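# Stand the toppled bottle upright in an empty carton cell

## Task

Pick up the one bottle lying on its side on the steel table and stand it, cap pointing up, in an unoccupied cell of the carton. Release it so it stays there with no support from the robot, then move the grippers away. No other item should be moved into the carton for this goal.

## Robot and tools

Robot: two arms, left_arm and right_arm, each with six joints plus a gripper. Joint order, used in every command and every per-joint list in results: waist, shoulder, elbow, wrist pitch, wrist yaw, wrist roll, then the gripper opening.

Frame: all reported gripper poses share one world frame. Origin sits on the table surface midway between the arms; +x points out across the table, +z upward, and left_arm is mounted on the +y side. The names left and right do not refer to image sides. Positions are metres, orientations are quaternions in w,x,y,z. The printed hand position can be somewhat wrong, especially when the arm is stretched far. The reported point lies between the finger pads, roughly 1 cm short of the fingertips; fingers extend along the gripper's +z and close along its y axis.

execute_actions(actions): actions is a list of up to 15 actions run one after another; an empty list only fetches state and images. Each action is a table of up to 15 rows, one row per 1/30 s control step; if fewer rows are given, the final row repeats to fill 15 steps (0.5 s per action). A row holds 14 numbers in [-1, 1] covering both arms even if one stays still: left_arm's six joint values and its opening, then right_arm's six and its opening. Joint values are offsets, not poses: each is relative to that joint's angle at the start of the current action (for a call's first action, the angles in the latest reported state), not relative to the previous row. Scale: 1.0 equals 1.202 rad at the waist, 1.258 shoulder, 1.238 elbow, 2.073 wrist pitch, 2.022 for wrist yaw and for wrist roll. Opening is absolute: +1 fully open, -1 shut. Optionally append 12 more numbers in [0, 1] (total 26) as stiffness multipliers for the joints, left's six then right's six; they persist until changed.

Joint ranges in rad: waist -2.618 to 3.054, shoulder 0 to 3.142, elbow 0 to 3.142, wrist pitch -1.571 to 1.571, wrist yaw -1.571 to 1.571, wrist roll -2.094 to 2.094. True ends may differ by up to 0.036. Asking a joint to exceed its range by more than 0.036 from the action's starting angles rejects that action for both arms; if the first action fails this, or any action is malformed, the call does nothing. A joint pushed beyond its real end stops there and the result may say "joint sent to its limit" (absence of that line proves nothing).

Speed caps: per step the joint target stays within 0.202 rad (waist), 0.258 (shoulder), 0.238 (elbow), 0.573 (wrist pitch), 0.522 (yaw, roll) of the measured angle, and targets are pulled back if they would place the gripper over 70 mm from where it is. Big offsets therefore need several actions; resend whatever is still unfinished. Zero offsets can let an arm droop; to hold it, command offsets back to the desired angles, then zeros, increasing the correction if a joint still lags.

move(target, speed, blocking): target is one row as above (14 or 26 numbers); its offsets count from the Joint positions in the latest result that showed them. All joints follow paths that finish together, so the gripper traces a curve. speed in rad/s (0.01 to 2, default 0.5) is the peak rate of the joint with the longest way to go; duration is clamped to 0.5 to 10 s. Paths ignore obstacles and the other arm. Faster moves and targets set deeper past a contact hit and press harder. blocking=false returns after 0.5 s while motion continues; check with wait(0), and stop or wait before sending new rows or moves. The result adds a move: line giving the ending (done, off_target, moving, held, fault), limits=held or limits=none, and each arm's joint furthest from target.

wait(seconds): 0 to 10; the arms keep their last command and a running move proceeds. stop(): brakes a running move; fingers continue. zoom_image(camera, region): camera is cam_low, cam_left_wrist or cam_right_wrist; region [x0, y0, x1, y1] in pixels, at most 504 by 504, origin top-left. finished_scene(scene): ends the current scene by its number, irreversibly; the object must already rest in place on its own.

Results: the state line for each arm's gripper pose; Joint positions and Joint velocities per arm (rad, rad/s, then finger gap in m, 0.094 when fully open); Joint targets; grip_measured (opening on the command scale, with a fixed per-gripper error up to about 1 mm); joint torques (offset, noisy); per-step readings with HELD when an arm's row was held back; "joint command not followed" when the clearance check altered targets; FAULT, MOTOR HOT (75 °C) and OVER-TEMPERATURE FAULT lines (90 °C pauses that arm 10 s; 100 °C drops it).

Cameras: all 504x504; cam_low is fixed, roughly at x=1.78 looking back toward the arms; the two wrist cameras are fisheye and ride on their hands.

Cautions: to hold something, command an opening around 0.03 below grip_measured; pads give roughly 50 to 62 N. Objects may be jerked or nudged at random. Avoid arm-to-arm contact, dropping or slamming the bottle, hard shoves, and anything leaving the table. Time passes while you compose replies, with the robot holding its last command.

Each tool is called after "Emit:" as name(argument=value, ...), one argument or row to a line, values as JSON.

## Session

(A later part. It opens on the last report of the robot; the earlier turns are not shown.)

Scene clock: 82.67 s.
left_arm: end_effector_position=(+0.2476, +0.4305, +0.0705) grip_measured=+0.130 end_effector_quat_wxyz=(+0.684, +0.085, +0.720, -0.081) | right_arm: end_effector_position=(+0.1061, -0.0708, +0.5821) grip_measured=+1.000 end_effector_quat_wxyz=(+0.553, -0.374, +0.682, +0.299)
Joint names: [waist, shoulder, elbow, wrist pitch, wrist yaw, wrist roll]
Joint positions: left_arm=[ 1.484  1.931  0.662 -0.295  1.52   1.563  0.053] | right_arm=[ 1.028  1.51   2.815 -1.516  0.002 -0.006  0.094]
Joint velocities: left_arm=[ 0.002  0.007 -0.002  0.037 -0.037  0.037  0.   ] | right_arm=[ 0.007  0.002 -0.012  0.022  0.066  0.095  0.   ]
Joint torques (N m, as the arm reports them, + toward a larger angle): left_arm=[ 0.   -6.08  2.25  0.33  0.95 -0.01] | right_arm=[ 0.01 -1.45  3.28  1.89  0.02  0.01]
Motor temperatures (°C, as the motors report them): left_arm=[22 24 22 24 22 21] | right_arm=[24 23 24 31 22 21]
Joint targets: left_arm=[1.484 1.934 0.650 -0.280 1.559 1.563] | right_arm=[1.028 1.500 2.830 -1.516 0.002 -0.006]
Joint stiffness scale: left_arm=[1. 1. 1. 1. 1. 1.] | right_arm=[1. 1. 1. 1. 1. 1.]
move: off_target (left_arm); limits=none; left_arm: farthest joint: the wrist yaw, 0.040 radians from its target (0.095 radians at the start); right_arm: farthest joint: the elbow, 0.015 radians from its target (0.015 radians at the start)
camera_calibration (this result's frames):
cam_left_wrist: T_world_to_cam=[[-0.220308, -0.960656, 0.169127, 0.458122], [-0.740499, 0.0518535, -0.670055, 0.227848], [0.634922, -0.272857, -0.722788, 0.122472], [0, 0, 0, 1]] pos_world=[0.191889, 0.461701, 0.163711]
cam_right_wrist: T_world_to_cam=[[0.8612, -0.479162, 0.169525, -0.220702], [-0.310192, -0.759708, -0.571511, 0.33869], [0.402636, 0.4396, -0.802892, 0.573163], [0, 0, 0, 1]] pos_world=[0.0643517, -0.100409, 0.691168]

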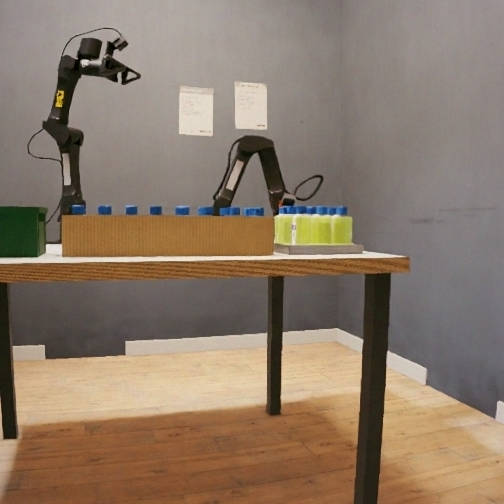

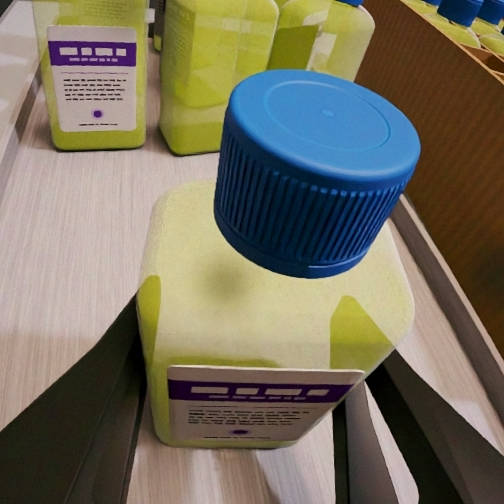

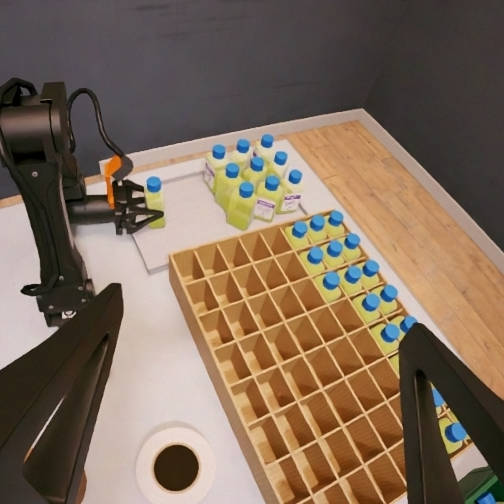

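Emit:
move(
  target=[0.0, 0.0179, -0.0134, 0.0188, 0.0173, 0.0, 0.095, 0, -0.008, 0.012, 0, 0, 0, 1.0],
  speed=0.06,
)

Scene clock: 84.63 s.
left_arm: end_effector_position=(+0.2480, +0.4313, +0.0704) grip_measured=+0.130 end_effector_quat_wxyz=(+0.691, +0.086, +0.713, -0.080) | right_arm: end_effector_position=(+0.1061, -0.0708, +0.5821) grip_measured=+1.000 end_effector_quat_wxyz=(+0.553, -0.374, +0.682, +0.299)
Joint names: [waist, shoulder, elbow, wrist pitch, wrist yaw, wrist roll]
Joint positions: left_arm=[ 1.484  1.946  0.662 -0.274  1.539  1.563  0.053] | right_arm=[ 1.028  1.51   2.815 -1.516  0.002 -0.006  0.094]
Joint velocities: left_arm=[ 0.012  0.022  0.007  0.022 -0.022  0.022 -0.001] | right_arm=[-0.022  0.002 -0.002 -0.081  0.051 -0.022  0.   ]
Joint torques (N m, as the arm reports them, + toward a larger angle): left_arm=[ 0.07 -5.74  1.64  0.35  0.73 -0.01] | right_arm=[-0.02 -1.46  3.24  1.89  0.03  0.01]
Motor temperatures (°C, as the motors report them): left_arm=[22 24 22 24 22 21] | right_arm=[24 23 24 31 22 21]
Joint targets: left_arm=[1.484 1.953 0.646 -0.255 1.556 1.563] | right_arm=[1.028 1.500 2.830 -1.516 0.002 -0.006]
Joint stiffness scale: left_arm=[1. 1. 1. 1. 1. 1.] | right_arm=[1. 1. 1. 1. 1. 1.]
move: done; limits=none; left_arm: farthest joint: the wrist pitch, 0.018 radians from its target (0.038 radians at the start); right_arm: farthest joint: the elbow, 0.015 radians from its target (0.015 radians at the start)
camera_calibration (this result's frames):
cam_left_wrist: T_world_to_cam=[[-0.223693, -0.96089, 0.163257, 0.460348], [-0.727469, 0.0531263, -0.684081, 0.225221], [0.648653, -0.271788, -0.710901, 0.117737], [0, 0, 0, 1]] pos_world=[0.190447, 0.462378, 0.162613]
cam_right_wrist: T_world_to_cam=[[0.8612, -0.479162, 0.169525, -0.220702], [-0.310192, -0.759708, -0.571511, 0.33869], [0.402636, 0.4396, -0.802892, 0.573163], [0, 0, 0, 1]] pos_world=[0.0643517, -0.100409, 0.691168]

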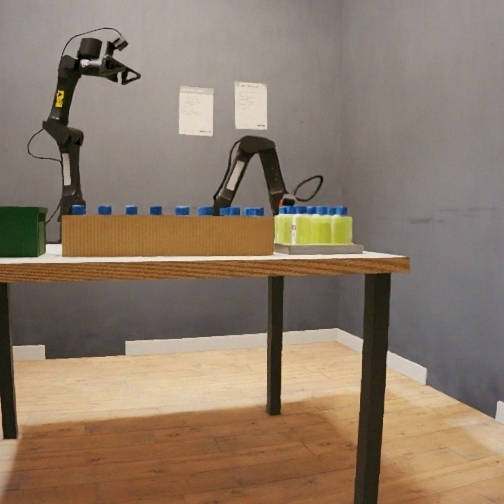

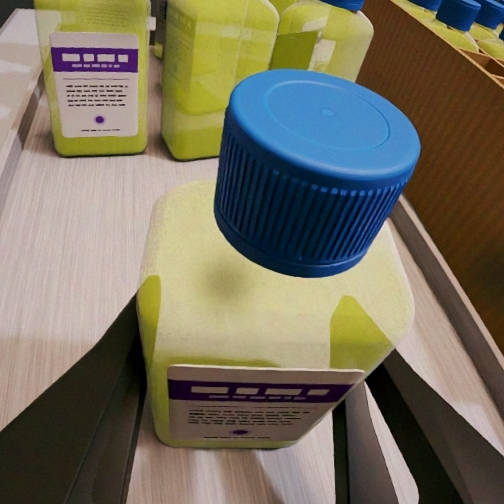

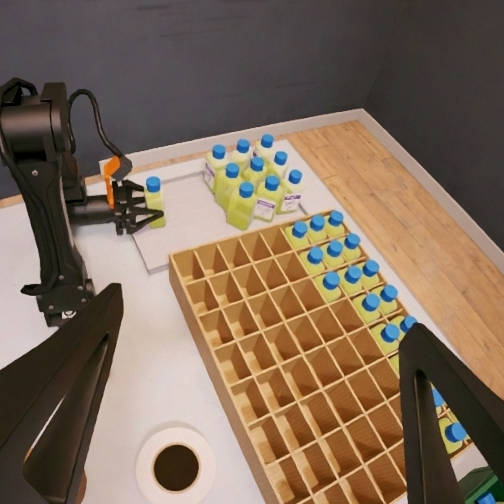

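Emit:
execute_actions(
  actions=[
    [[0,0,0,0,0.015,0,0.14,0,-0.008,0.012,0,0,0,1.0],[0,0,0,0,0.015,0,0.16,0,-0.008,0.012,0,0,0,1.0],[0,0,0,0,0.015,0,0.19,0,-0.008,0.012,0,0,0,1.0],[0,0,0,0,0.015,0,0.23,0,-0.008,0.012,0,0,0,1.0],[0,0,0,0,0.015,0,0.28,0,-0.008,0.012,0,0,0,1.0],[0,0,0,0,0.015,0,0.35,0,-0.008,0.012,0,0,0,1.0],[0,0,0,0,0.015,0,0.43,0,-0.008,0.012,0,0,0,1.0],[0,0,0,0,0.015,0,0.52,0,-0.008,0.012,0,0,0,1.0],[0,0,0,0,0.015,0,0.62,0,-0.008,0.012,0,0,0,1.0],[0,0,0,0,0.015,0,0.72,0,-0.008,0.012,0,0,0,1.0],[0,0,0,0,0.015,0,0.82,0,-0.008,0.012,0,0,0,1.0],[0,0,0,0,0.015,0,0.92,0,-0.008,0.012,0,0,0,1.0],[0,0,0,0,0.015,0,1.0,0,-0.008,0.012,0,0,0,1.0]],
  ],
)

Scene clock: 91.77 s.
left_arm: end_effector_position=(+0.2480, +0.4313, +0.0711) grip_measured=+1.000 end_effector_quat_wxyz=(+0.693, +0.086, +0.712, -0.080) | right_arm: end_effector_position=(+0.1061, -0.0708, +0.5821) grip_measured=+1.000 end_effector_quat_wxyz=(+0.553, -0.374, +0.682, +0.299)
Joint names: [waist, shoulder, elbow, wrist pitch, wrist yaw, wrist roll]
Joint positions: left_arm=[ 1.484  1.946  0.662 -0.273  1.543  1.563  0.094] | right_arm=[ 1.028  1.51   2.815 -1.516  0.002 -0.006  0.094]
Joint velocities: left_arm=[-0.002  0.007 -0.012  0.022  0.081 -0.037  0.   ] | right_arm=[ 0.002 -0.002  0.007 -0.022  0.022 -0.022  0.   ]
Joint torques (N m, as the arm reports them, + toward a larger angle): left_arm=[ 0.03 -6.29  2.66  0.2   0.81 -0.03] | right_arm=[ 0.02 -1.43  3.26  1.89  0.03  0.01]
Motor temperatures (°C, as the motors report them): left_arm=[22 24 21 24 22 21] | right_arm=[24 23 24 31 22 21]
Joint targets: left_arm=[1.484 1.946 0.662 -0.274 1.569 1.563] | right_arm=[1.028 1.500 2.830 -1.516 0.002 -0.006]
Joint stiffness scale: left_arm=[1. 1. 1. 1. 1. 1.] | right_arm=[1. 1. 1. 1. 1. 1.]
Step readings (joint positions):
0: left_arm=[1.484 1.946 0.662 -0.273 1.539 1.563] | right_arm=[1.028 1.510 2.815 -1.516 0.002 -0.006]
1: left_arm=[1.484 1.946 0.662 -0.273 1.539 1.563] | right_arm=[1.028 1.510 2.815 -1.516 0.002 -0.006]
2: left_arm=[1.484 1.946 0.662 -0.273 1.539 1.563] | right_arm=[1.028 1.510 2.815 -1.516 0.002 -0.006]
4: left_arm=[1.484 1.946 0.662 -0.273 1.540 1.563] | right_arm=[1.028 1.510 2.815 -1.516 0.002 -0.006]
8: left_arm=[1.484 1.946 0.662 -0.273 1.542 1.563] | right_arm=[1.028 1.510 2.815 -1.516 0.002 -0.006]
15: Joint positions above
camera_calibration (this result's frames):
cam_left_wrist: T_world_to_cam=[[-0.224429, -0.960777, 0.162906, 0.460403], [-0.724608, 0.0527526, -0.68714, 0.22542], [0.651595, -0.272257, -0.708026, 0.117523], [0, 0, 0, 1]] pos_world=[0.190091, 0.46245, 0.163102]
cam_right_wrist: T_world_to_cam=[[0.8612, -0.479162, 0.169525, -0.220702], [-0.310192, -0.759708, -0.571511, 0.33869], [0.402636, 0.4396, -0.802892, 0.573163], [0, 0, 0, 1]] pos_world=[0.0643517, -0.100409, 0.691168]

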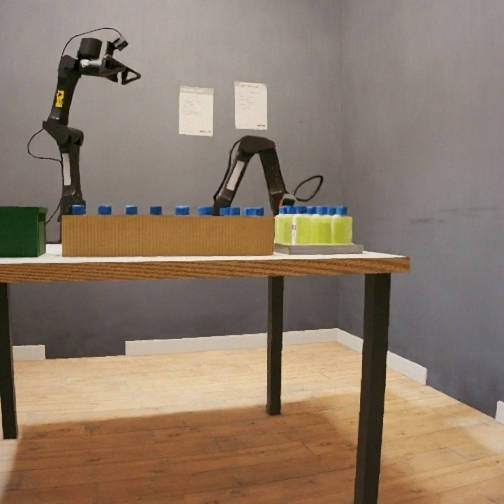

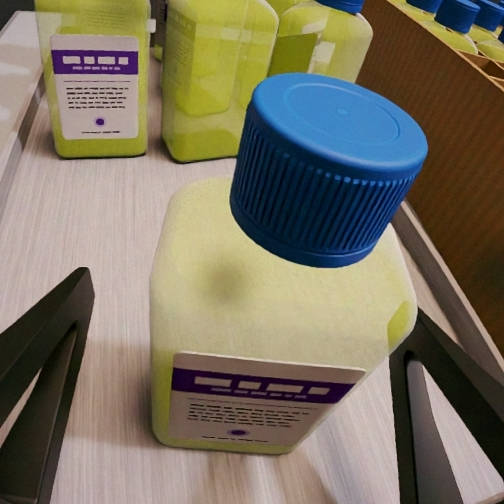

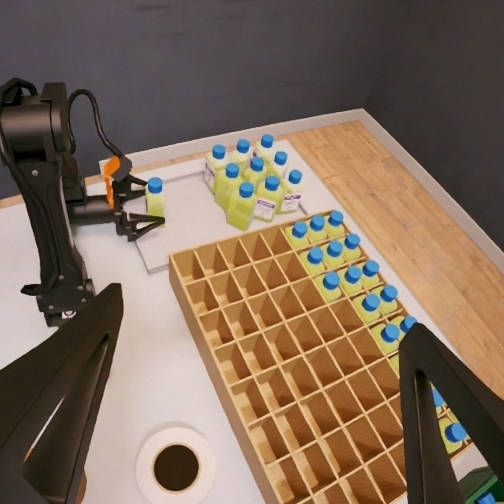

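Emit:
zoom_image(
  camera="cam_right_wrist",
  region=[150, 200, 350, 350],
)

Region (150, 200, 350, 350) of cam_right_wrist's 504x504 image, scaled by 2.520, with more detail than that image has; it fills the top 378 rows of this view, and the rest is white.

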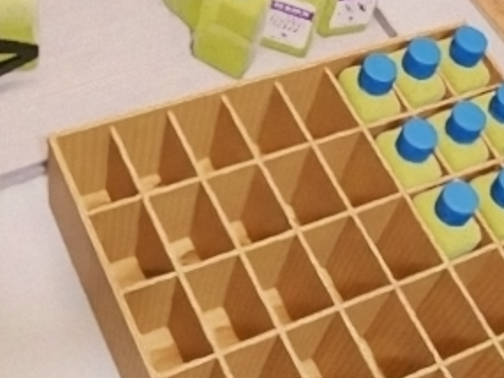

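Emit:
move(
  target=[0.0, -0.295, 0.1478, -0.2615, 0.008, 0.0, 1.0, 0, -0.008, 0.012, 0, 0, 0, 1.0],
  speed=0.9,
)

Scene clock: 99.67 s.
left_arm: end_effector_position=(+0.2476, +0.4299, +0.1793) grip_measured=+1.000 end_effector_quat_wxyz=(+0.690, +0.083, +0.714, -0.083) | right_arm: end_effector_position=(+0.1061, -0.0708, +0.5821) grip_measured=+1.000 end_effector_quat_wxyz=(+0.553, -0.374, +0.682, +0.299)
Joint names: [waist, shoulder, elbow, wrist pitch, wrist yaw, wrist roll]
Joint positions: left_arm=[ 1.484  1.59   0.822 -0.799  1.538  1.563  0.094] | right_arm=[ 1.028  1.51   2.815 -1.516  0.002 -0.006  0.094]
Joint velocities: left_arm=[-0.002 -0.002 -0.012  0.037  0.007  0.022  0.   ] | right_arm=[ 0.002  0.002  0.007 -0.007  0.022 -0.051  0.   ]
Joint torques (N m, as the arm reports them, + toward a larger angle): left_arm=[-0.15 -6.4   6.09 -0.02  0.73 -0.03] | right_arm=[-0.01 -1.44  3.25  1.9   0.03  0.01]
Motor temperatures (°C, as the motors report them): left_arm=[22 24 21 24 22 21] | right_arm=[24 23 24 32 22 21]
Joint targets: left_arm=[1.484 1.575 0.845 -0.815 1.559 1.563] | right_arm=[1.028 1.500 2.830 -1.516 0.002 -0.006]
Joint stiffness scale: left_arm=[1. 1. 1. 1. 1. 1.] | right_arm=[1. 1. 1. 1. 1. 1.]
move: off_target (left_arm); limits=none; left_arm: farthest joint: the elbow, 0.023 radians from its target (0.183 radians at the start); right_arm: farthest joint: the elbow, 0.015 radians from its target (0.015 radians at the start)
camera_calibration (this result's frames):
cam_left_wrist: T_world_to_cam=[[-0.223157, -0.959235, 0.173405, 0.43841], [-0.729617, 0.0464002, -0.68228, 0.302627], [0.646421, -0.278775, -0.710228, 0.198412], [0, 0, 0, 1]] pos_world=[0.190378, 0.461808, 0.271371]
cam_right_wrist: T_world_to_cam=[[0.8612, -0.479162, 0.169525, -0.220702], [-0.310192, -0.759708, -0.571511, 0.33869], [0.402636, 0.4396, -0.802892, 0.573163], [0, 0, 0, 1]] pos_world=[0.0643517, -0.100409, 0.691168]

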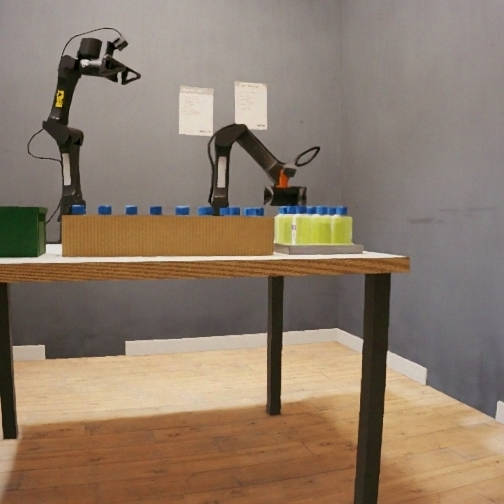

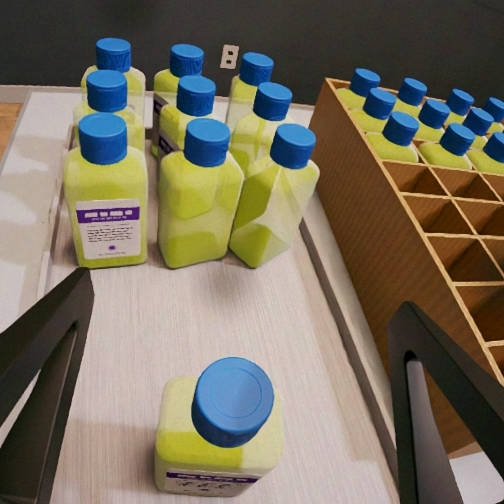

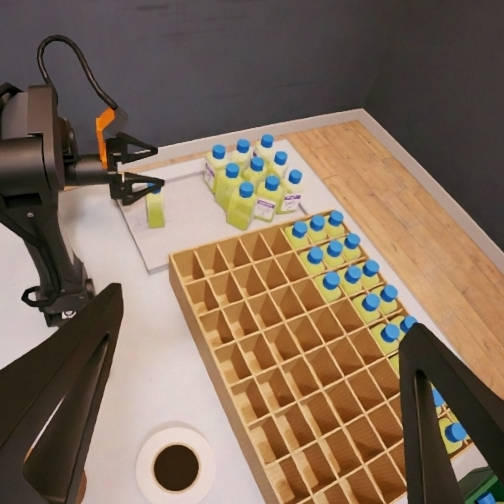

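Emit:
zoom_image(
  camera="cam_left_wrist",
  region=[140, 330, 320, 504],
)

Region (140, 330, 320, 504) of cam_left_wrist's 504x504 image, scaled by 2.800, with more detail than that image has; it fills the top 487 rows of this view, and the rest is white.

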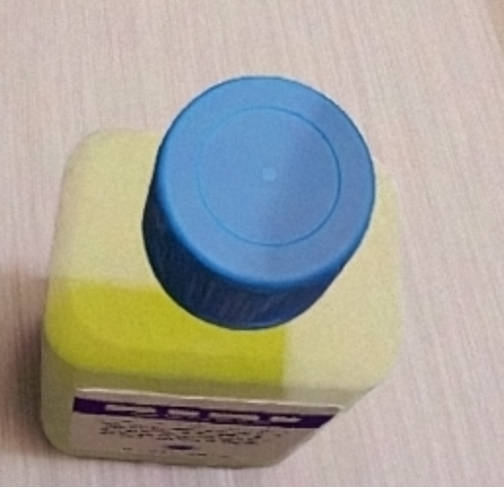

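Emit:
zoom_image(
  camera="cam_left_wrist",
  region=[300, 60, 504, 480],
)

Region (300, 60, 504, 480) of cam_left_wrist's 504x504 image, scaled by 1.200, with more detail than that image has; it fills the left 245 columns of this view, and the rest is white.

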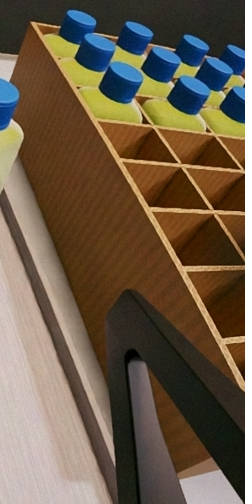

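Emit:
move(
  target=[-0.4002, -0.0755, 0.4927, -0.2513, -0.6345, -0.2883, 1.0, 0, -0.008, 0.012, 0, 0, 0, 1.0],
  speed=1.2,
)

Scene clock: 108.37 s.
left_arm: end_effector_position=(+0.2415, +0.4280, +0.1744) grip_measured=+1.000 end_effector_quat_wxyz=(+0.144, +0.073, +0.987, -0.015) | right_arm: end_effector_position=(+0.1061, -0.0708, +0.5821) grip_measured=+1.000 end_effector_quat_wxyz=(+0.553, -0.374, +0.682, +0.299)
Joint names: [waist, shoulder, elbow, wrist pitch, wrist yaw, wrist roll]
Joint positions: left_arm=[ 1.01   1.514  1.403 -1.308  0.25   0.989  0.094] | right_arm=[ 1.028  1.51   2.815 -1.516  0.002 -0.006  0.094]
Joint velocities: left_arm=[-0.007  0.002  0.007 -0.066 -0.022 -0.022  0.   ] | right_arm=[ 0.017 -0.002 -0.002 -0.022 -0.007  0.022  0.   ]
Joint torques (N m, as the arm reports them, + toward a larger angle): left_arm=[-0.52 -7.07  7.13  0.31  0.2  -0.07] | right_arm=[-0.02 -1.43  3.3   1.9   0.02  0.  ]
Motor temperatures (°C, as the motors report them): left_arm=[22 24 22 24 22 21] | right_arm=[24 23 24 32 22 21]
Joint targets: left_arm=[1.003 1.495 1.431 -1.320 0.255 0.980] | right_arm=[1.028 1.500 2.830 -1.516 0.002 -0.006]
Joint stiffness scale: left_arm=[1. 1. 1. 1. 1. 1.] | right_arm=[1. 1. 1. 1. 1. 1.]
move: off_target (left_arm); limits=none; left_arm: farthest joint: the elbow, 0.029 radians from its target (0.610 radians at the start); right_arm: farthest joint: the elbow, 0.015 radians from its target (0.015 radians at the start)
camera_calibration (this result's frames):
cam_left_wrist: T_world_to_cam=[[0.0147512, -0.998306, 0.056282, 0.415756], [-0.884461, 0.013227, 0.466426, 0.146144], [-0.466381, -0.0566596, -0.882768, 0.402144], [0, 0, 0, 1]] pos_world=[0.310678, 0.435904, 0.263434]
cam_right_wrist: T_world_to_cam=[[0.8612, -0.479162, 0.169525, -0.220702], [-0.310192, -0.759708, -0.571511, 0.33869], [0.402636, 0.4396, -0.802892, 0.573163], [0, 0, 0, 1]] pos_world=[0.0643517, -0.100409, 0.691168]

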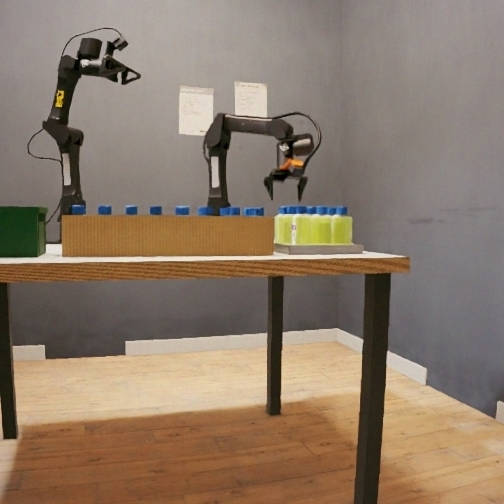

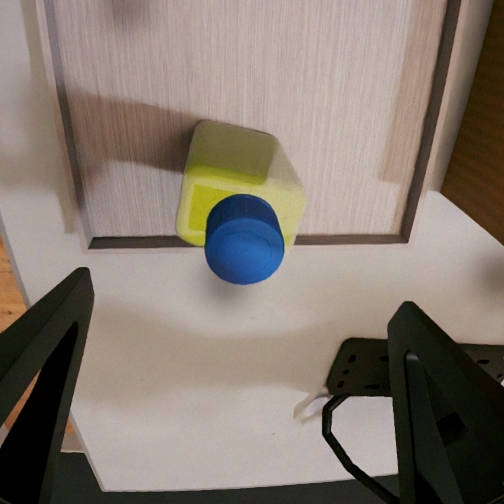

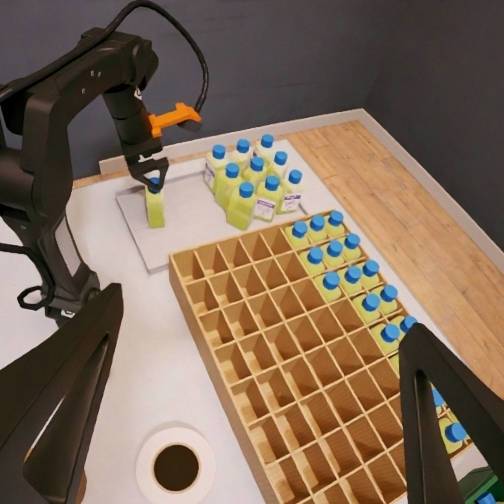

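Emit:
zoom_image(
  camera="cam_left_wrist",
  region=[160, 100, 340, 300],
)

Region (160, 100, 340, 300) of cam_left_wrist's 504x504 image, scaled by 2.520, with more detail than that image has; it fills the left 454 columns of this view, and the rest is white.

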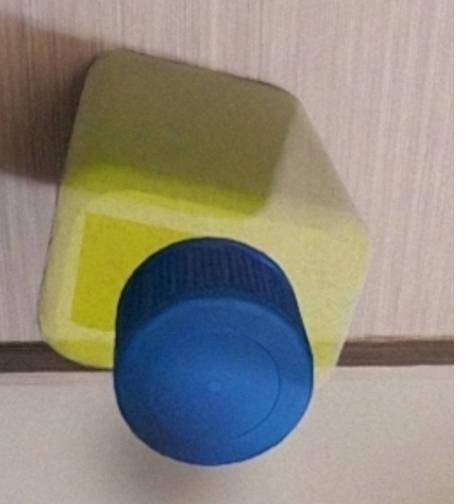

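Emit:
move(
  target=[0.0, -0.0199, -0.1551, 0.0994, 0.006, 0.0, 0.5, 0, -0.008, 0.012, 0, 0, 0, 1.0],
  speed=0.4,
)

Scene clock: 114.10 s.
left_arm: end_effector_position=(+0.2422, +0.4294, +0.1269) grip_measured=+0.502 end_effector_quat_wxyz=(+0.144, +0.072, +0.987, -0.015) | right_arm: end_effector_position=(+0.1061, -0.0708, +0.5821) grip_measured=+1.000 end_effector_quat_wxyz=(+0.553, -0.374, +0.682, +0.299)
Joint names: [waist, shoulder, elbow, wrist pitch, wrist yaw, wrist roll]
Joint positions: left_arm=[ 1.01   1.514  1.214 -1.12   0.248  0.989  0.071] | right_arm=[ 1.028  1.51   2.815 -1.516  0.002 -0.006  0.094]
Joint velocities: left_arm=[-0.012 -0.017  0.012 -0.022 -0.095 -0.037  0.001] | right_arm=[ 0.007 -0.012  0.002 -0.037 -0.022  0.066  0.   ]
Joint torques (N m, as the arm reports them, + toward a larger angle): left_arm=[-0.03 -7.67  5.03  0.6   0.28 -0.04] | right_arm=[ 0.01 -1.44  3.26  1.89  0.02  0.01]
Motor temperatures (°C, as the motors report them): left_arm=[22 24 22 24 22 21] | right_arm=[24 23 24 32 22 21]
Joint targets: left_arm=[1.010 1.489 1.211 -1.102 0.262 0.989] | right_arm=[1.028 1.500 2.830 -1.516 0.002 -0.006]
Joint stiffness scale: left_arm=[1. 1. 1. 1. 1. 1.] | right_arm=[1. 1. 1. 1. 1. 1.]
move: off_target (left_arm); limits=none; left_arm: farthest joint: the shoulder, 0.025 radians from its target (0.025 radians at the start); right_arm: farthest joint: the elbow, 0.015 radians from its target (0.015 radians at the start)
camera_calibration (this result's frames):
cam_left_wrist: T_world_to_cam=[[0.0154972, -0.998343, 0.0554257, 0.419756], [-0.883676, 0.0122616, 0.467938, 0.169005], [-0.467842, -0.0562301, -0.882021, 0.360694], [0, 0, 0, 1]] pos_world=[0.311589, 0.43727, 0.215791]
cam_right_wrist: T_world_to_cam=[[0.8612, -0.479162, 0.169525, -0.220702], [-0.310192, -0.759708, -0.571511, 0.33869], [0.402636, 0.4396, -0.802892, 0.573163], [0, 0, 0, 1]] pos_world=[0.0643517, -0.100409, 0.691168]

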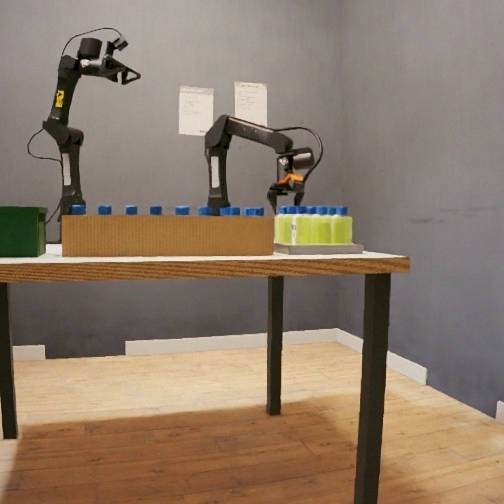

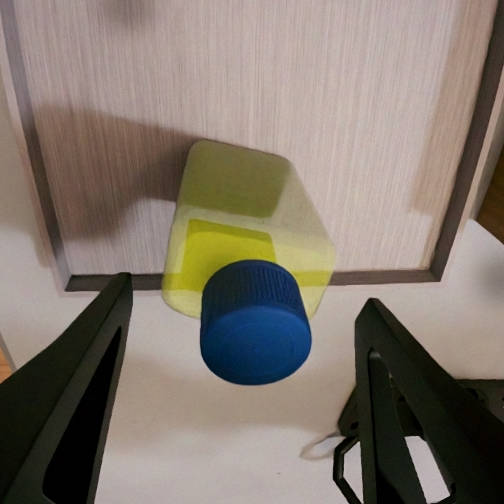

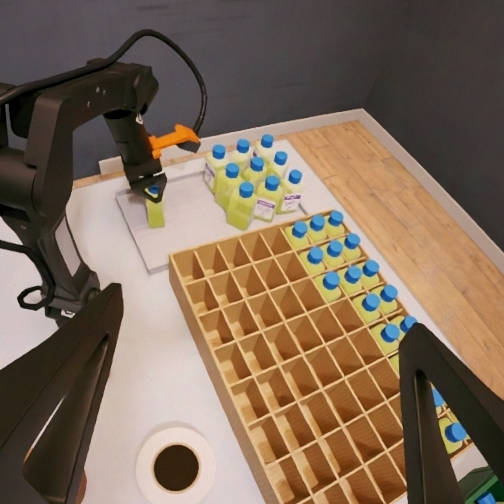

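Emit:
zoom_image(
  camera="cam_left_wrist",
  region=[100, 230, 420, 430],
)

Region (100, 230, 420, 430) of cam_left_wrist's 504x504 image, scaled by 1.575, with more detail than that image has; it fills the top 315 rows of this view, and the rest is white.

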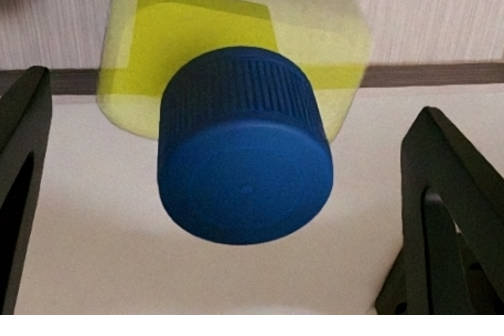

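Emit:
execute_actions(
  actions=[
    [[0,-0.0199,0.005,0.0087,0.007,0,0.5,0,-0.008,0.012,0,0,0,1.0],[0,-0.0199,0.010,0.0087,0.007,0,0.42,0,-0.008,0.012,0,0,0,1.0],[0,-0.0199,0.015,0.0087,0.007,0,0.34,0,-0.008,0.012,0,0,0,1.0],[0,-0.0199,0.020,0.0087,0.007,0,0.26,0,-0.008,0.012,0,0,0,1.0],[0,-0.0199,0.024,0.0087,0.007,0,0.18,0,-0.008,0.012,0,0,0,1.0],[0,-0.0199,0.027,0.0087,0.007,0,0.10,0,-0.008,0.012,0,0,0,1.0],[0,-0.0199,0.029,0.0087,0.007,0,0.04,0,-0.008,0.012,0,0,0,1.0],[0,-0.0199,0.030,0.0087,0.007,0,-0.02,0,-0.008,0.012,0,0,0,1.0],[0,-0.0199,0.030,0.0087,0.007,0,-0.07,0,-0.008,0.012,0,0,0,1.0],[0,-0.0199,0.030,0.0087,0.007,0,-0.11,0,-0.008,0.012,0,0,0,1.0],[0,-0.0199,0.030,0.0087,0.007,0,-0.15,0,-0.008,0.012,0,0,0,1.0],[0,-0.0199,0.030,0.0087,0.007,0,-0.18,0,-0.008,0.012,0,0,0,1.0],[0,-0.0199,0.030,0.0087,0.007,0,-0.20,0,-0.008,0.012,0,0,0,1.0],[0,-0.0199,0.030,0.0087,0.007,0,-0.22,0,-0.008,0.012,0,0,0,1.0],[0,-0.0199,0.030,0.0087,0.007,0,-0.22,0,-0.008,0.012,0,0,0,1.0]],
  ],
)

Scene clock: 119.63 s.
left_arm: end_effector_position=(+0.2427, +0.4299, +0.1270) grip_measured=-0.216 end_effector_quat_wxyz=(+0.144, +0.073, +0.987, -0.013) | right_arm: end_effector_position=(+0.1061, -0.0708, +0.5821) grip_measured=+1.000 end_effector_quat_wxyz=(+0.553, -0.374, +0.682, +0.299)
Joint names: [waist, shoulder, elbow, wrist pitch, wrist yaw, wrist roll]
Joint positions: left_arm=[ 1.01   1.514  1.214 -1.117  0.248  0.989  0.037] | right_arm=[ 1.028  1.51   2.815 -1.516  0.002 -0.006  0.094]
Joint velocities: left_arm=[-0.007 -0.002  0.002 -0.066 -0.022 -0.022 -0.006] | right_arm=[-0.002 -0.017 -0.002  0.022 -0.037 -0.022  0.   ]
Joint torques (N m, as the arm reports them, + toward a larger angle): left_arm=[-0.06 -7.67  7.81  0.54  0.27 -0.03] | right_arm=[ 0.01 -1.47  3.24  1.88  0.02  0.  ]
Motor temperatures (°C, as the motors report them): left_arm=[22 25 22 24 22 21] | right_arm=[24 23 24 33 22 21]
Joint targets: left_arm=[1.010 1.489 1.252 -1.102 0.262 0.989] | right_arm=[1.028 1.500 2.830 -1.516 0.002 -0.006]
Joint stiffness scale: left_arm=[1. 1. 1. 1. 1. 1.] | right_arm=[1. 1. 1. 1. 1. 1.]
Step readings (joint positions):
0: left_arm=[1.010 1.514 1.214 -1.120 0.248 0.989] | right_arm=[1.028 1.510 2.815 -1.516 0.002 -0.006]
1: left_arm=[1.010 1.514 1.214 -1.120 0.248 0.989] | right_arm=[1.028 1.510 2.815 -1.516 0.002 -0.006]
2: left_arm=[1.010 1.514 1.214 -1.120 0.248 0.989] | right_arm=[1.028 1.510 2.815 -1.516 0.002 -0.006]
4: left_arm=[1.010 1.514 1.214 -1.120 0.248 0.989] | right_arm=[1.028 1.510 2.815 -1.516 0.002 -0.006]
8: left_arm=[1.010 1.514 1.214 -1.119 0.248 0.989] | right_arm=[1.028 1.510 2.815 -1.516 0.002 -0.006]
15: Joint positions above
camera_calibration (this result's frames):
cam_left_wrist: T_world_to_cam=[[0.0153892, -0.998468, 0.0531454, 0.420668], [-0.884605, 0.0111805, 0.466207, 0.170278], [-0.466087, -0.0541872, -0.883078, 0.359878], [0, 0, 0, 1]] pos_world=[0.31189, 0.43762, 0.216059]
cam_right_wrist: T_world_to_cam=[[0.8612, -0.479162, 0.169525, -0.220702], [-0.310192, -0.759708, -0.571511, 0.33869], [0.402636, 0.4396, -0.802892, 0.573163], [0, 0, 0, 1]] pos_world=[0.0643517, -0.100409, 0.691168]

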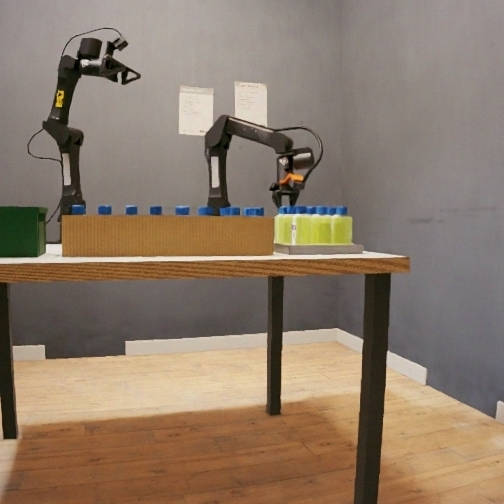

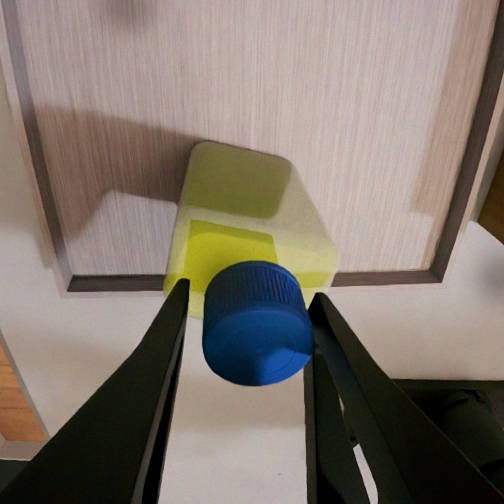

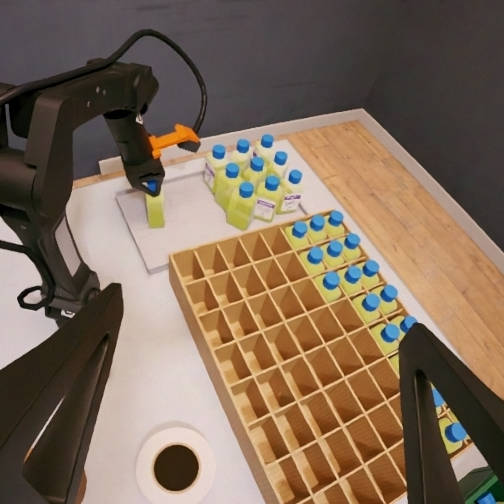

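Emit:
zoom_image(
  camera="cam_left_wrist",
  region=[150, 230, 370, 420],
)

Region (150, 230, 370, 420) of cam_left_wrist's 504x504 image, scaled by 2.291, with more detail than that image has; it fills the top 435 rows of this view, and the rest is white.

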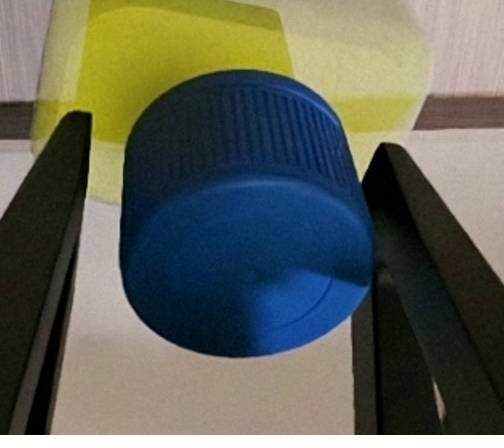

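Emit:
execute_actions(
  actions=[
    [[0,-0.0199,0.01,0.007,0.007,0,-0.235,0,-0.008,0.012,0,0,0,1.0],[0,-0.0199,0.01,0.007,0.007,0,-0.25,0,-0.008,0.012,0,0,0,1.0],[0,-0.0199,0.01,0.007,0.007,0,-0.265,0,-0.008,0.012,0,0,0,1.0],[0,-0.0199,0.01,0.007,0.007,0,-0.28,0,-0.008,0.012,0,0,0,1.0],[0,-0.0199,0.01,0.007,0.007,0,-0.292,0,-0.008,0.012,0,0,0,1.0],[0,-0.0199,0.01,0.007,0.007,0,-0.304,0,-0.008,0.012,0,0,0,1.0],[0,-0.0199,0.01,0.007,0.007,0,-0.316,0,-0.008,0.012,0,0,0,1.0],[0,-0.0199,0.01,0.007,0.007,0,-0.328,0,-0.008,0.012,0,0,0,1.0],[0,-0.0199,0.01,0.007,0.007,0,-0.34,0,-0.008,0.012,0,0,0,1.0],[0,-0.0199,0.01,0.007,0.007,0,-0.35,0,-0.008,0.012,0,0,0,1.0],[0,-0.0199,0.01,0.007,0.007,0,-0.36,0,-0.008,0.012,0,0,0,1.0],[0,-0.0199,0.01,0.007,0.007,0,-0.37,0,-0.008,0.012,0,0,0,1.0],[0,-0.0199,0.01,0.007,0.007,0,-0.38,0,-0.008,0.012,0,0,0,1.0],[0,-0.0199,0.01,0.007,0.007,0,-0.39,0,-0.008,0.012,0,0,0,1.0],[0,-0.0199,0.01,0.007,0.007,0,-0.40,0,-0.008,0.012,0,0,0,1.0]],
  ],
)

Scene clock: 121.37 s.
left_arm: end_effector_position=(+0.2435, +0.4308, +0.1283) grip_measured=-0.391 end_effector_quat_wxyz=(+0.147, +0.073, +0.986, -0.010) | right_arm: end_effector_position=(+0.1061, -0.0708, +0.5821) grip_measured=+1.000 end_effector_quat_wxyz=(+0.553, -0.374, +0.682, +0.299)
Joint names: [waist, shoulder, elbow, wrist pitch, wrist yaw, wrist roll]
Joint positions: left_arm=[ 1.01   1.51   1.214 -1.112  0.248  0.989  0.029] | right_arm=[ 1.028  1.51   2.815 -1.516  0.002 -0.006  0.094]
Joint velocities: left_arm=[-0.007  0.002 -0.012  0.022 -0.007  0.007 -0.008] | right_arm=[ 0.007 -0.002  0.007 -0.081 -0.037 -0.022  0.   ]
Joint torques (N m, as the arm reports them, + toward a larger angle): left_arm=[-0.15 -7.27  6.08  0.54  0.23  0.  ] | right_arm=[ 0.01 -1.44  3.26  1.88  0.01  0.  ]
Motor temperatures (°C, as the motors report them): left_arm=[22 25 22 24 22 21] | right_arm=[24 23 24 33 22 21]
Joint targets: left_arm=[1.010 1.489 1.227 -1.103 0.262 0.989] | right_arm=[1.028 1.500 2.830 -1.516 0.002 -0.006]
Joint stiffness scale: left_arm=[1. 1. 1. 1. 1. 1.] | right_arm=[1. 1. 1. 1. 1. 1.]
Step readings (joint positions):
0: left_arm=[1.010 1.514 1.214 -1.117 0.248 0.989] | right_arm=[1.028 1.510 2.815 -1.516 0.002 -0.006]
1: left_arm=[1.010 1.514 1.214 -1.117 0.248 0.989] | right_arm=[1.028 1.510 2.815 -1.516 0.002 -0.006]
2: left_arm=[1.010 1.514 1.214 -1.116 0.248 0.989] | right_arm=[1.028 1.510 2.815 -1.516 0.002 -0.006]
4: left_arm=[1.010 1.514 1.214 -1.114 0.248 0.989] | right_arm=[1.028 1.510 2.815 -1.516 0.002 -0.006]
8: left_arm=[1.010 1.514 1.214 -1.113 0.248 0.989] | right_arm=[1.028 1.510 2.815 -1.516 0.002 -0.006]
15: Joint positions above
camera_calibration (this result's frames):
cam_left_wrist: T_world_to_cam=[[0.0150925, -0.998813, 0.0463017, 0.422558], [-0.887371, 0.00796123, 0.460987, 0.173039], [-0.460808, -0.0480442, -0.886198, 0.357929], [0, 0, 0, 1]] pos_world=[0.312109, 0.437875, 0.217862]
cam_right_wrist: T_world_to_cam=[[0.8612, -0.479162, 0.169525, -0.220702], [-0.310192, -0.759708, -0.571511, 0.33869], [0.402636, 0.4396, -0.802892, 0.573163], [0, 0, 0, 1]] pos_world=[0.0643517, -0.100409, 0.691168]

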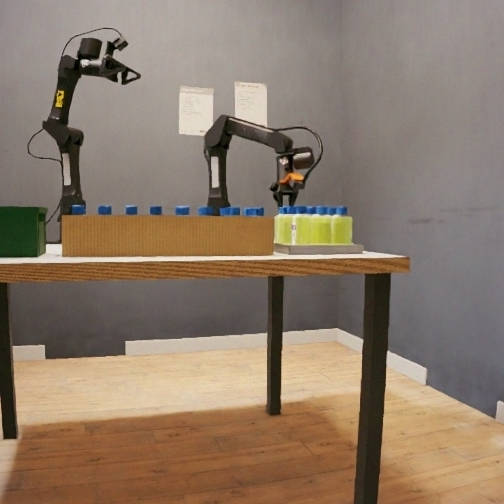

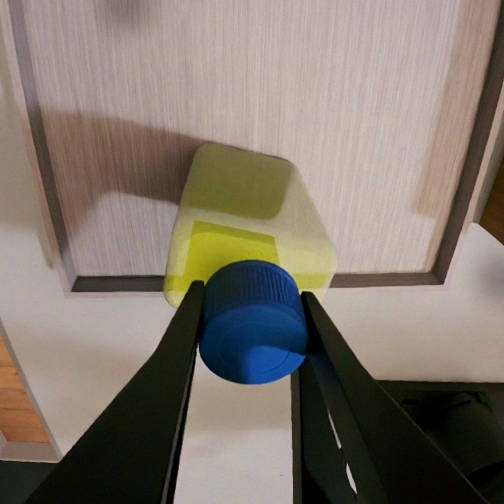

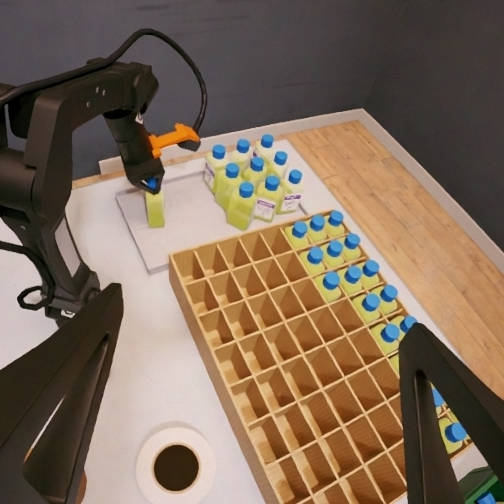

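Emit:
execute_actions(
  actions=[
    [[0,-0.012,0.01,0.004,0.007,0,-0.405,0,-0.008,0.012,0,0,0,1.0],[0,-0.012,0.01,0.004,0.007,0,-0.41,0,-0.008,0.012,0,0,0,1.0],[0,-0.012,0.01,0.004,0.007,0,-0.415,0,-0.008,0.012,0,0,0,1.0],[0,-0.012,0.01,0.004,0.007,0,-0.42,0,-0.008,0.012,0,0,0,1.0],[0,-0.012,0.01,0.004,0.007,0,-0.425,0,-0.008,0.012,0,0,0,1.0],[0,-0.012,0.01,0.004,0.007,0,-0.43,0,-0.008,0.012,0,0,0,1.0]],
  ],
)

Scene clock: 122.27 s.
left_arm: end_effector_position=(+0.2434, +0.4309, +0.1283) grip_measured=-0.414 end_effector_quat_wxyz=(+0.147, +0.073, +0.986, -0.010) | right_arm: end_effector_position=(+0.1061, -0.0708, +0.5821) grip_measured=+1.000 end_effector_quat_wxyz=(+0.553, -0.374, +0.682, +0.299)
Joint names: [waist, shoulder, elbow, wrist pitch, wrist yaw, wrist roll]
Joint positions: left_arm=[ 1.01   1.51   1.214 -1.112  0.247  0.989  0.028] | right_arm=[ 1.028  1.51   2.815 -1.516  0.002 -0.006  0.094]
Joint velocities: left_arm=[-0.012  0.002 -0.002 -0.007  0.037 -0.007 -0.   ] | right_arm=[-0.002  0.007 -0.007 -0.11  -0.037 -0.022  0.   ]
Joint torques (N m, as the arm reports them, + toward a larger angle): left_arm=[ 0.   -6.77  6.05  0.55  0.26 -0.02] | right_arm=[ 0.   -1.45  3.26  1.89  0.02  0.  ]
Motor temperatures (°C, as the motors report them): left_arm=[22 25 22 24 22 21] | right_arm=[24 23 24 33 22 21]
Joint targets: left_arm=[1.010 1.495 1.227 -1.104 0.262 0.989] | right_arm=[1.028 1.500 2.830 -1.516 0.002 -0.006]
Joint stiffness scale: left_arm=[1. 1. 1. 1. 1. 1.] | right_arm=[1. 1. 1. 1. 1. 1.]
Step readings (joint positions):
0: left_arm=[1.010 1.510 1.214 -1.112 0.248 0.989] | right_arm=[1.028 1.510 2.815 -1.516 0.002 -0.006]
1: left_arm=[1.010 1.510 1.214 -1.112 0.248 0.989] | right_arm=[1.028 1.510 2.815 -1.516 0.002 -0.006]
2: left_arm=[1.010 1.510 1.214 -1.112 0.248 0.989] | right_arm=[1.028 1.510 2.815 -1.516 0.002 -0.006]
4: left_arm=[1.010 1.510 1.214 -1.112 0.248 0.989] | right_arm=[1.028 1.510 2.815 -1.516 0.002 -0.006]
8: left_arm=[1.010 1.510 1.214 -1.112 0.247 0.989] | right_arm=[1.028 1.510 2.815 -1.516 0.002 -0.006]
15: Joint positions above
camera_calibration (this result's frames):
cam_left_wrist: T_world_to_cam=[[0.0152425, -0.998834, 0.0458029, 0.422687], [-0.887109, 0.00762511, 0.461497, 0.172983], [-0.461309, -0.0476665, -0.885958, 0.357788], [0, 0, 0, 1]] pos_world=[0.312063, 0.43793, 0.217794]
cam_right_wrist: T_world_to_cam=[[0.8612, -0.479162, 0.169525, -0.220702], [-0.310192, -0.759708, -0.571511, 0.33869], [0.402636, 0.4396, -0.802892, 0.573163], [0, 0, 0, 1]] pos_world=[0.0643517, -0.100409, 0.691168]

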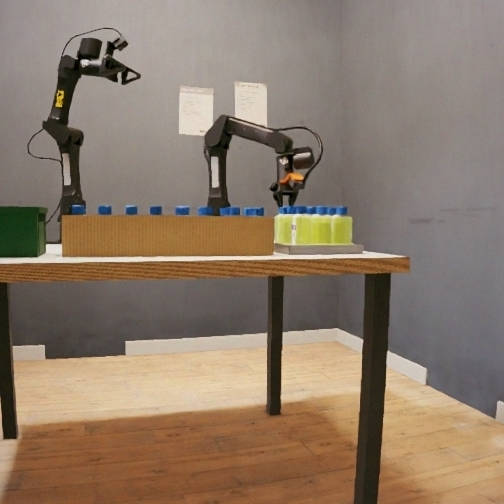

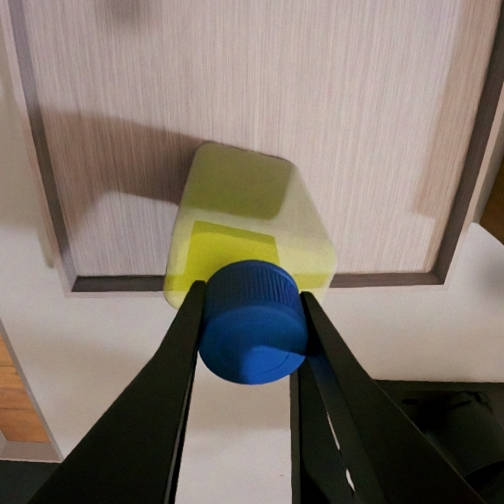

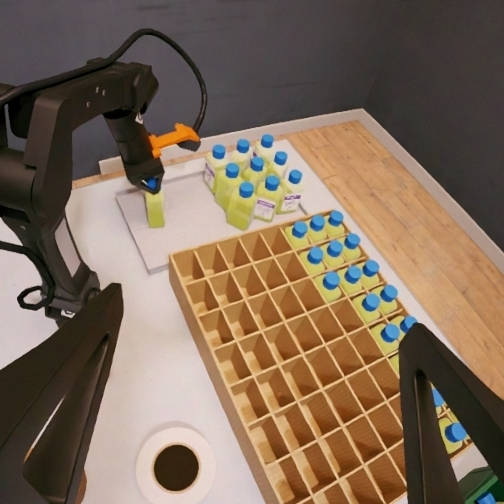

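Emit:
move(
  target=[0.0, 0.0437, 0.4233, -0.2127, 0.0074, 0.0, -0.445, 0, -0.008, 0.012, 0, 0, 0, 1.0],
  speed=0.6,
)

Scene clock: 127.40 s.
left_arm: end_effector_position=(+0.2408, +0.4296, +0.2359) grip_measured=-0.422 end_effector_quat_wxyz=(+0.144, +0.073, +0.987, -0.007) | right_arm: end_effector_position=(+0.1061, -0.0708, +0.5821) grip_measured=+1.000 end_effector_quat_wxyz=(+0.553, -0.374, +0.682, +0.299)
Joint names: [waist, shoulder, elbow, wrist pitch, wrist yaw, wrist roll]
Joint positions: left_arm=[ 1.01   1.566  1.705 -1.547  0.241  0.989  0.027] | right_arm=[ 1.028  1.51   2.815 -1.516  0.002 -0.006  0.094]
Joint velocities: left_arm=[-0.012  0.002  0.002  0.007  0.007 -0.022  0.   ] | right_arm=[-0.007  0.017 -0.007  0.022  0.007 -0.022  0.   ]
Joint torques (N m, as the arm reports them, + toward a larger angle): left_arm=[ 0.01 -5.56  7.18  0.35  0.33 -0.01] | right_arm=[ 0.01 -1.45  3.25  1.89  0.02  0.01]
Motor temperatures (°C, as the motors report them): left_arm=[22 25 22 24 22 21] | right_arm=[24 23 24 33 22 21]
Joint targets: left_arm=[1.010 1.565 1.739 -1.553 0.262 0.989] | right_arm=[1.028 1.500 2.830 -1.516 0.002 -0.006]
Joint stiffness scale: left_arm=[1. 1. 1. 1. 1. 1.] | right_arm=[1. 1. 1. 1. 1. 1.]
move: off_target (left_arm); limits=none; left_arm: farthest joint: the elbow, 0.033 radians from its target (0.524 radians at the start); right_arm: farthest joint: the elbow, 0.015 radians from its target (0.015 radians at the start)
camera_calibration (this result's frames):
cam_left_wrist: T_world_to_cam=[[0.0164951, -0.999012, 0.041275, 0.417393], [-0.884981, 0.00462459, 0.465605, 0.120866], [-0.465335, -0.0442078, -0.88403, 0.450937], [0, 0, 0, 1]] pos_world=[0.309916, 0.436356, 0.325138]
cam_right_wrist: T_world_to_cam=[[0.8612, -0.479162, 0.169525, -0.220702], [-0.310192, -0.759708, -0.571511, 0.33869], [0.402636, 0.4396, -0.802892, 0.573163], [0, 0, 0, 1]] pos_world=[0.0643517, -0.100409, 0.691168]

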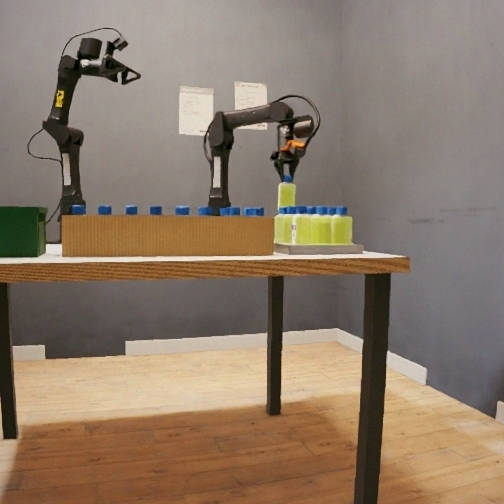

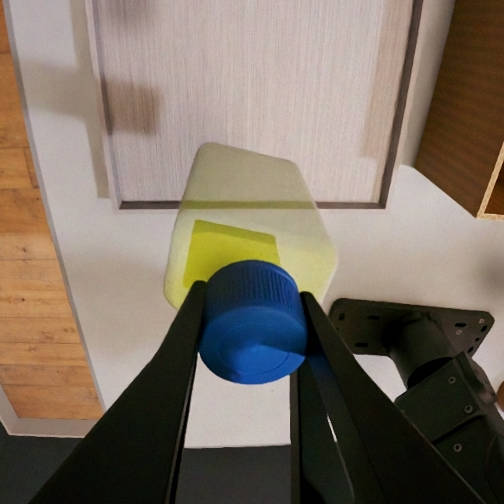

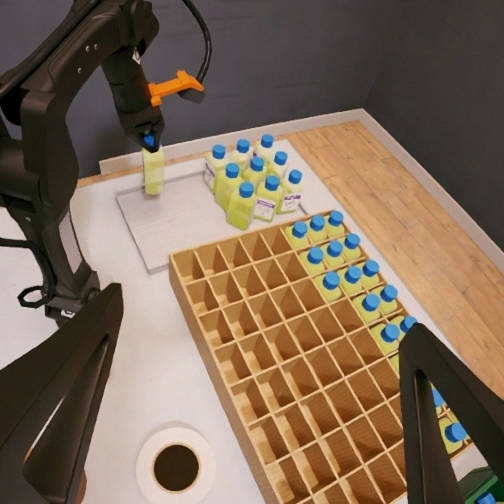

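Emit:
execute_actions(
  actions=[],
)

Scene clock: 129.00 s.
left_arm: end_effector_position=(+0.2408, +0.4296, +0.2359) grip_measured=-0.422 end_effector_quat_wxyz=(+0.144, +0.073, +0.987, -0.008) | right_arm: end_effector_position=(+0.1061, -0.0708, +0.5821) grip_measured=+1.000 end_effector_quat_wxyz=(+0.553, -0.374, +0.682, +0.299)
Joint names: [waist, shoulder, elbow, wrist pitch, wrist yaw, wrist roll]
Joint positions: left_arm=[ 1.01   1.566  1.705 -1.547  0.241  0.989  0.027] | right_arm=[ 1.028  1.51   2.815 -1.516  0.002 -0.006  0.094]
Joint velocities: left_arm=[-0.002 -0.007  0.007  0.037 -0.007 -0.037  0.002] | right_arm=[ 0.002 -0.017 -0.017  0.022 -0.037 -0.007  0.   ]
Joint torques (N m, as the arm reports them, + toward a larger angle): left_arm=[-0.07 -5.56  7.25  0.37  0.3  -0.04] | right_arm=[ 0.03 -1.46  3.29  1.89  0.02  0.  ]
Motor temperatures (°C, as the motors report them): left_arm=[22 24 22 24 22 21] | right_arm=[24 23 24 33 22 21]
Joint targets: left_arm=[1.010 1.565 1.739 -1.553 0.262 0.989] | right_arm=[1.028 1.500 2.830 -1.516 0.002 -0.006]
Joint stiffness scale: left_arm=[1. 1. 1. 1. 1. 1.] | right_arm=[1. 1. 1. 1. 1. 1.]
camera_calibration (this result's frames):
cam_left_wrist: T_world_to_cam=[[0.0165054, -0.999, 0.04156, 0.41725], [-0.884865, 0.00475934, 0.465823, 0.120683], [-0.465555, -0.0444635, -0.883901, 0.451025], [0, 0, 0, 1]] pos_world=[0.309878, 0.436312, 0.325104]
cam_right_wrist: T_world_to_cam=[[0.8612, -0.479162, 0.169525, -0.220702], [-0.310192, -0.759708, -0.571511, 0.33869], [0.402636, 0.4396, -0.802892, 0.573163], [0, 0, 0, 1]] pos_world=[0.0643517, -0.100409, 0.691168]

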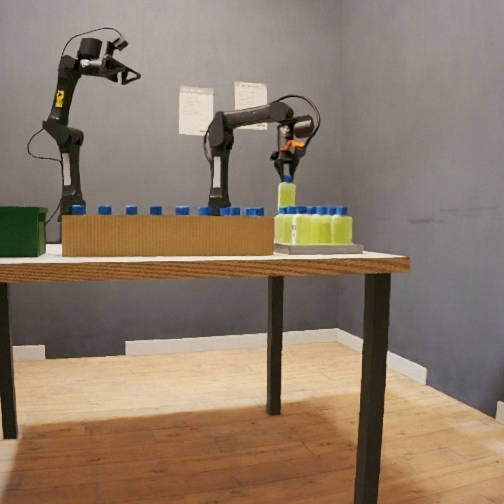

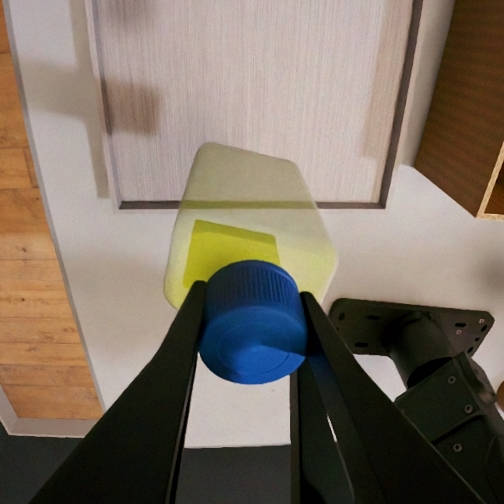

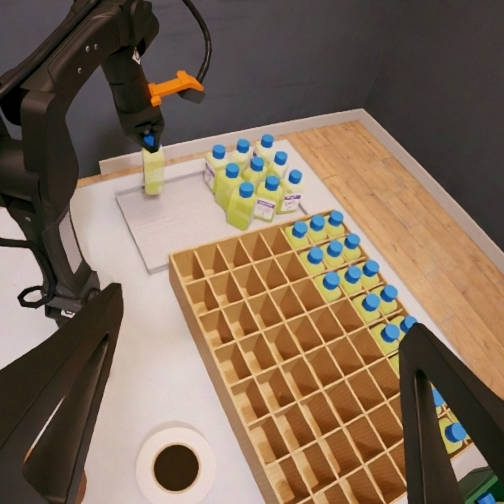

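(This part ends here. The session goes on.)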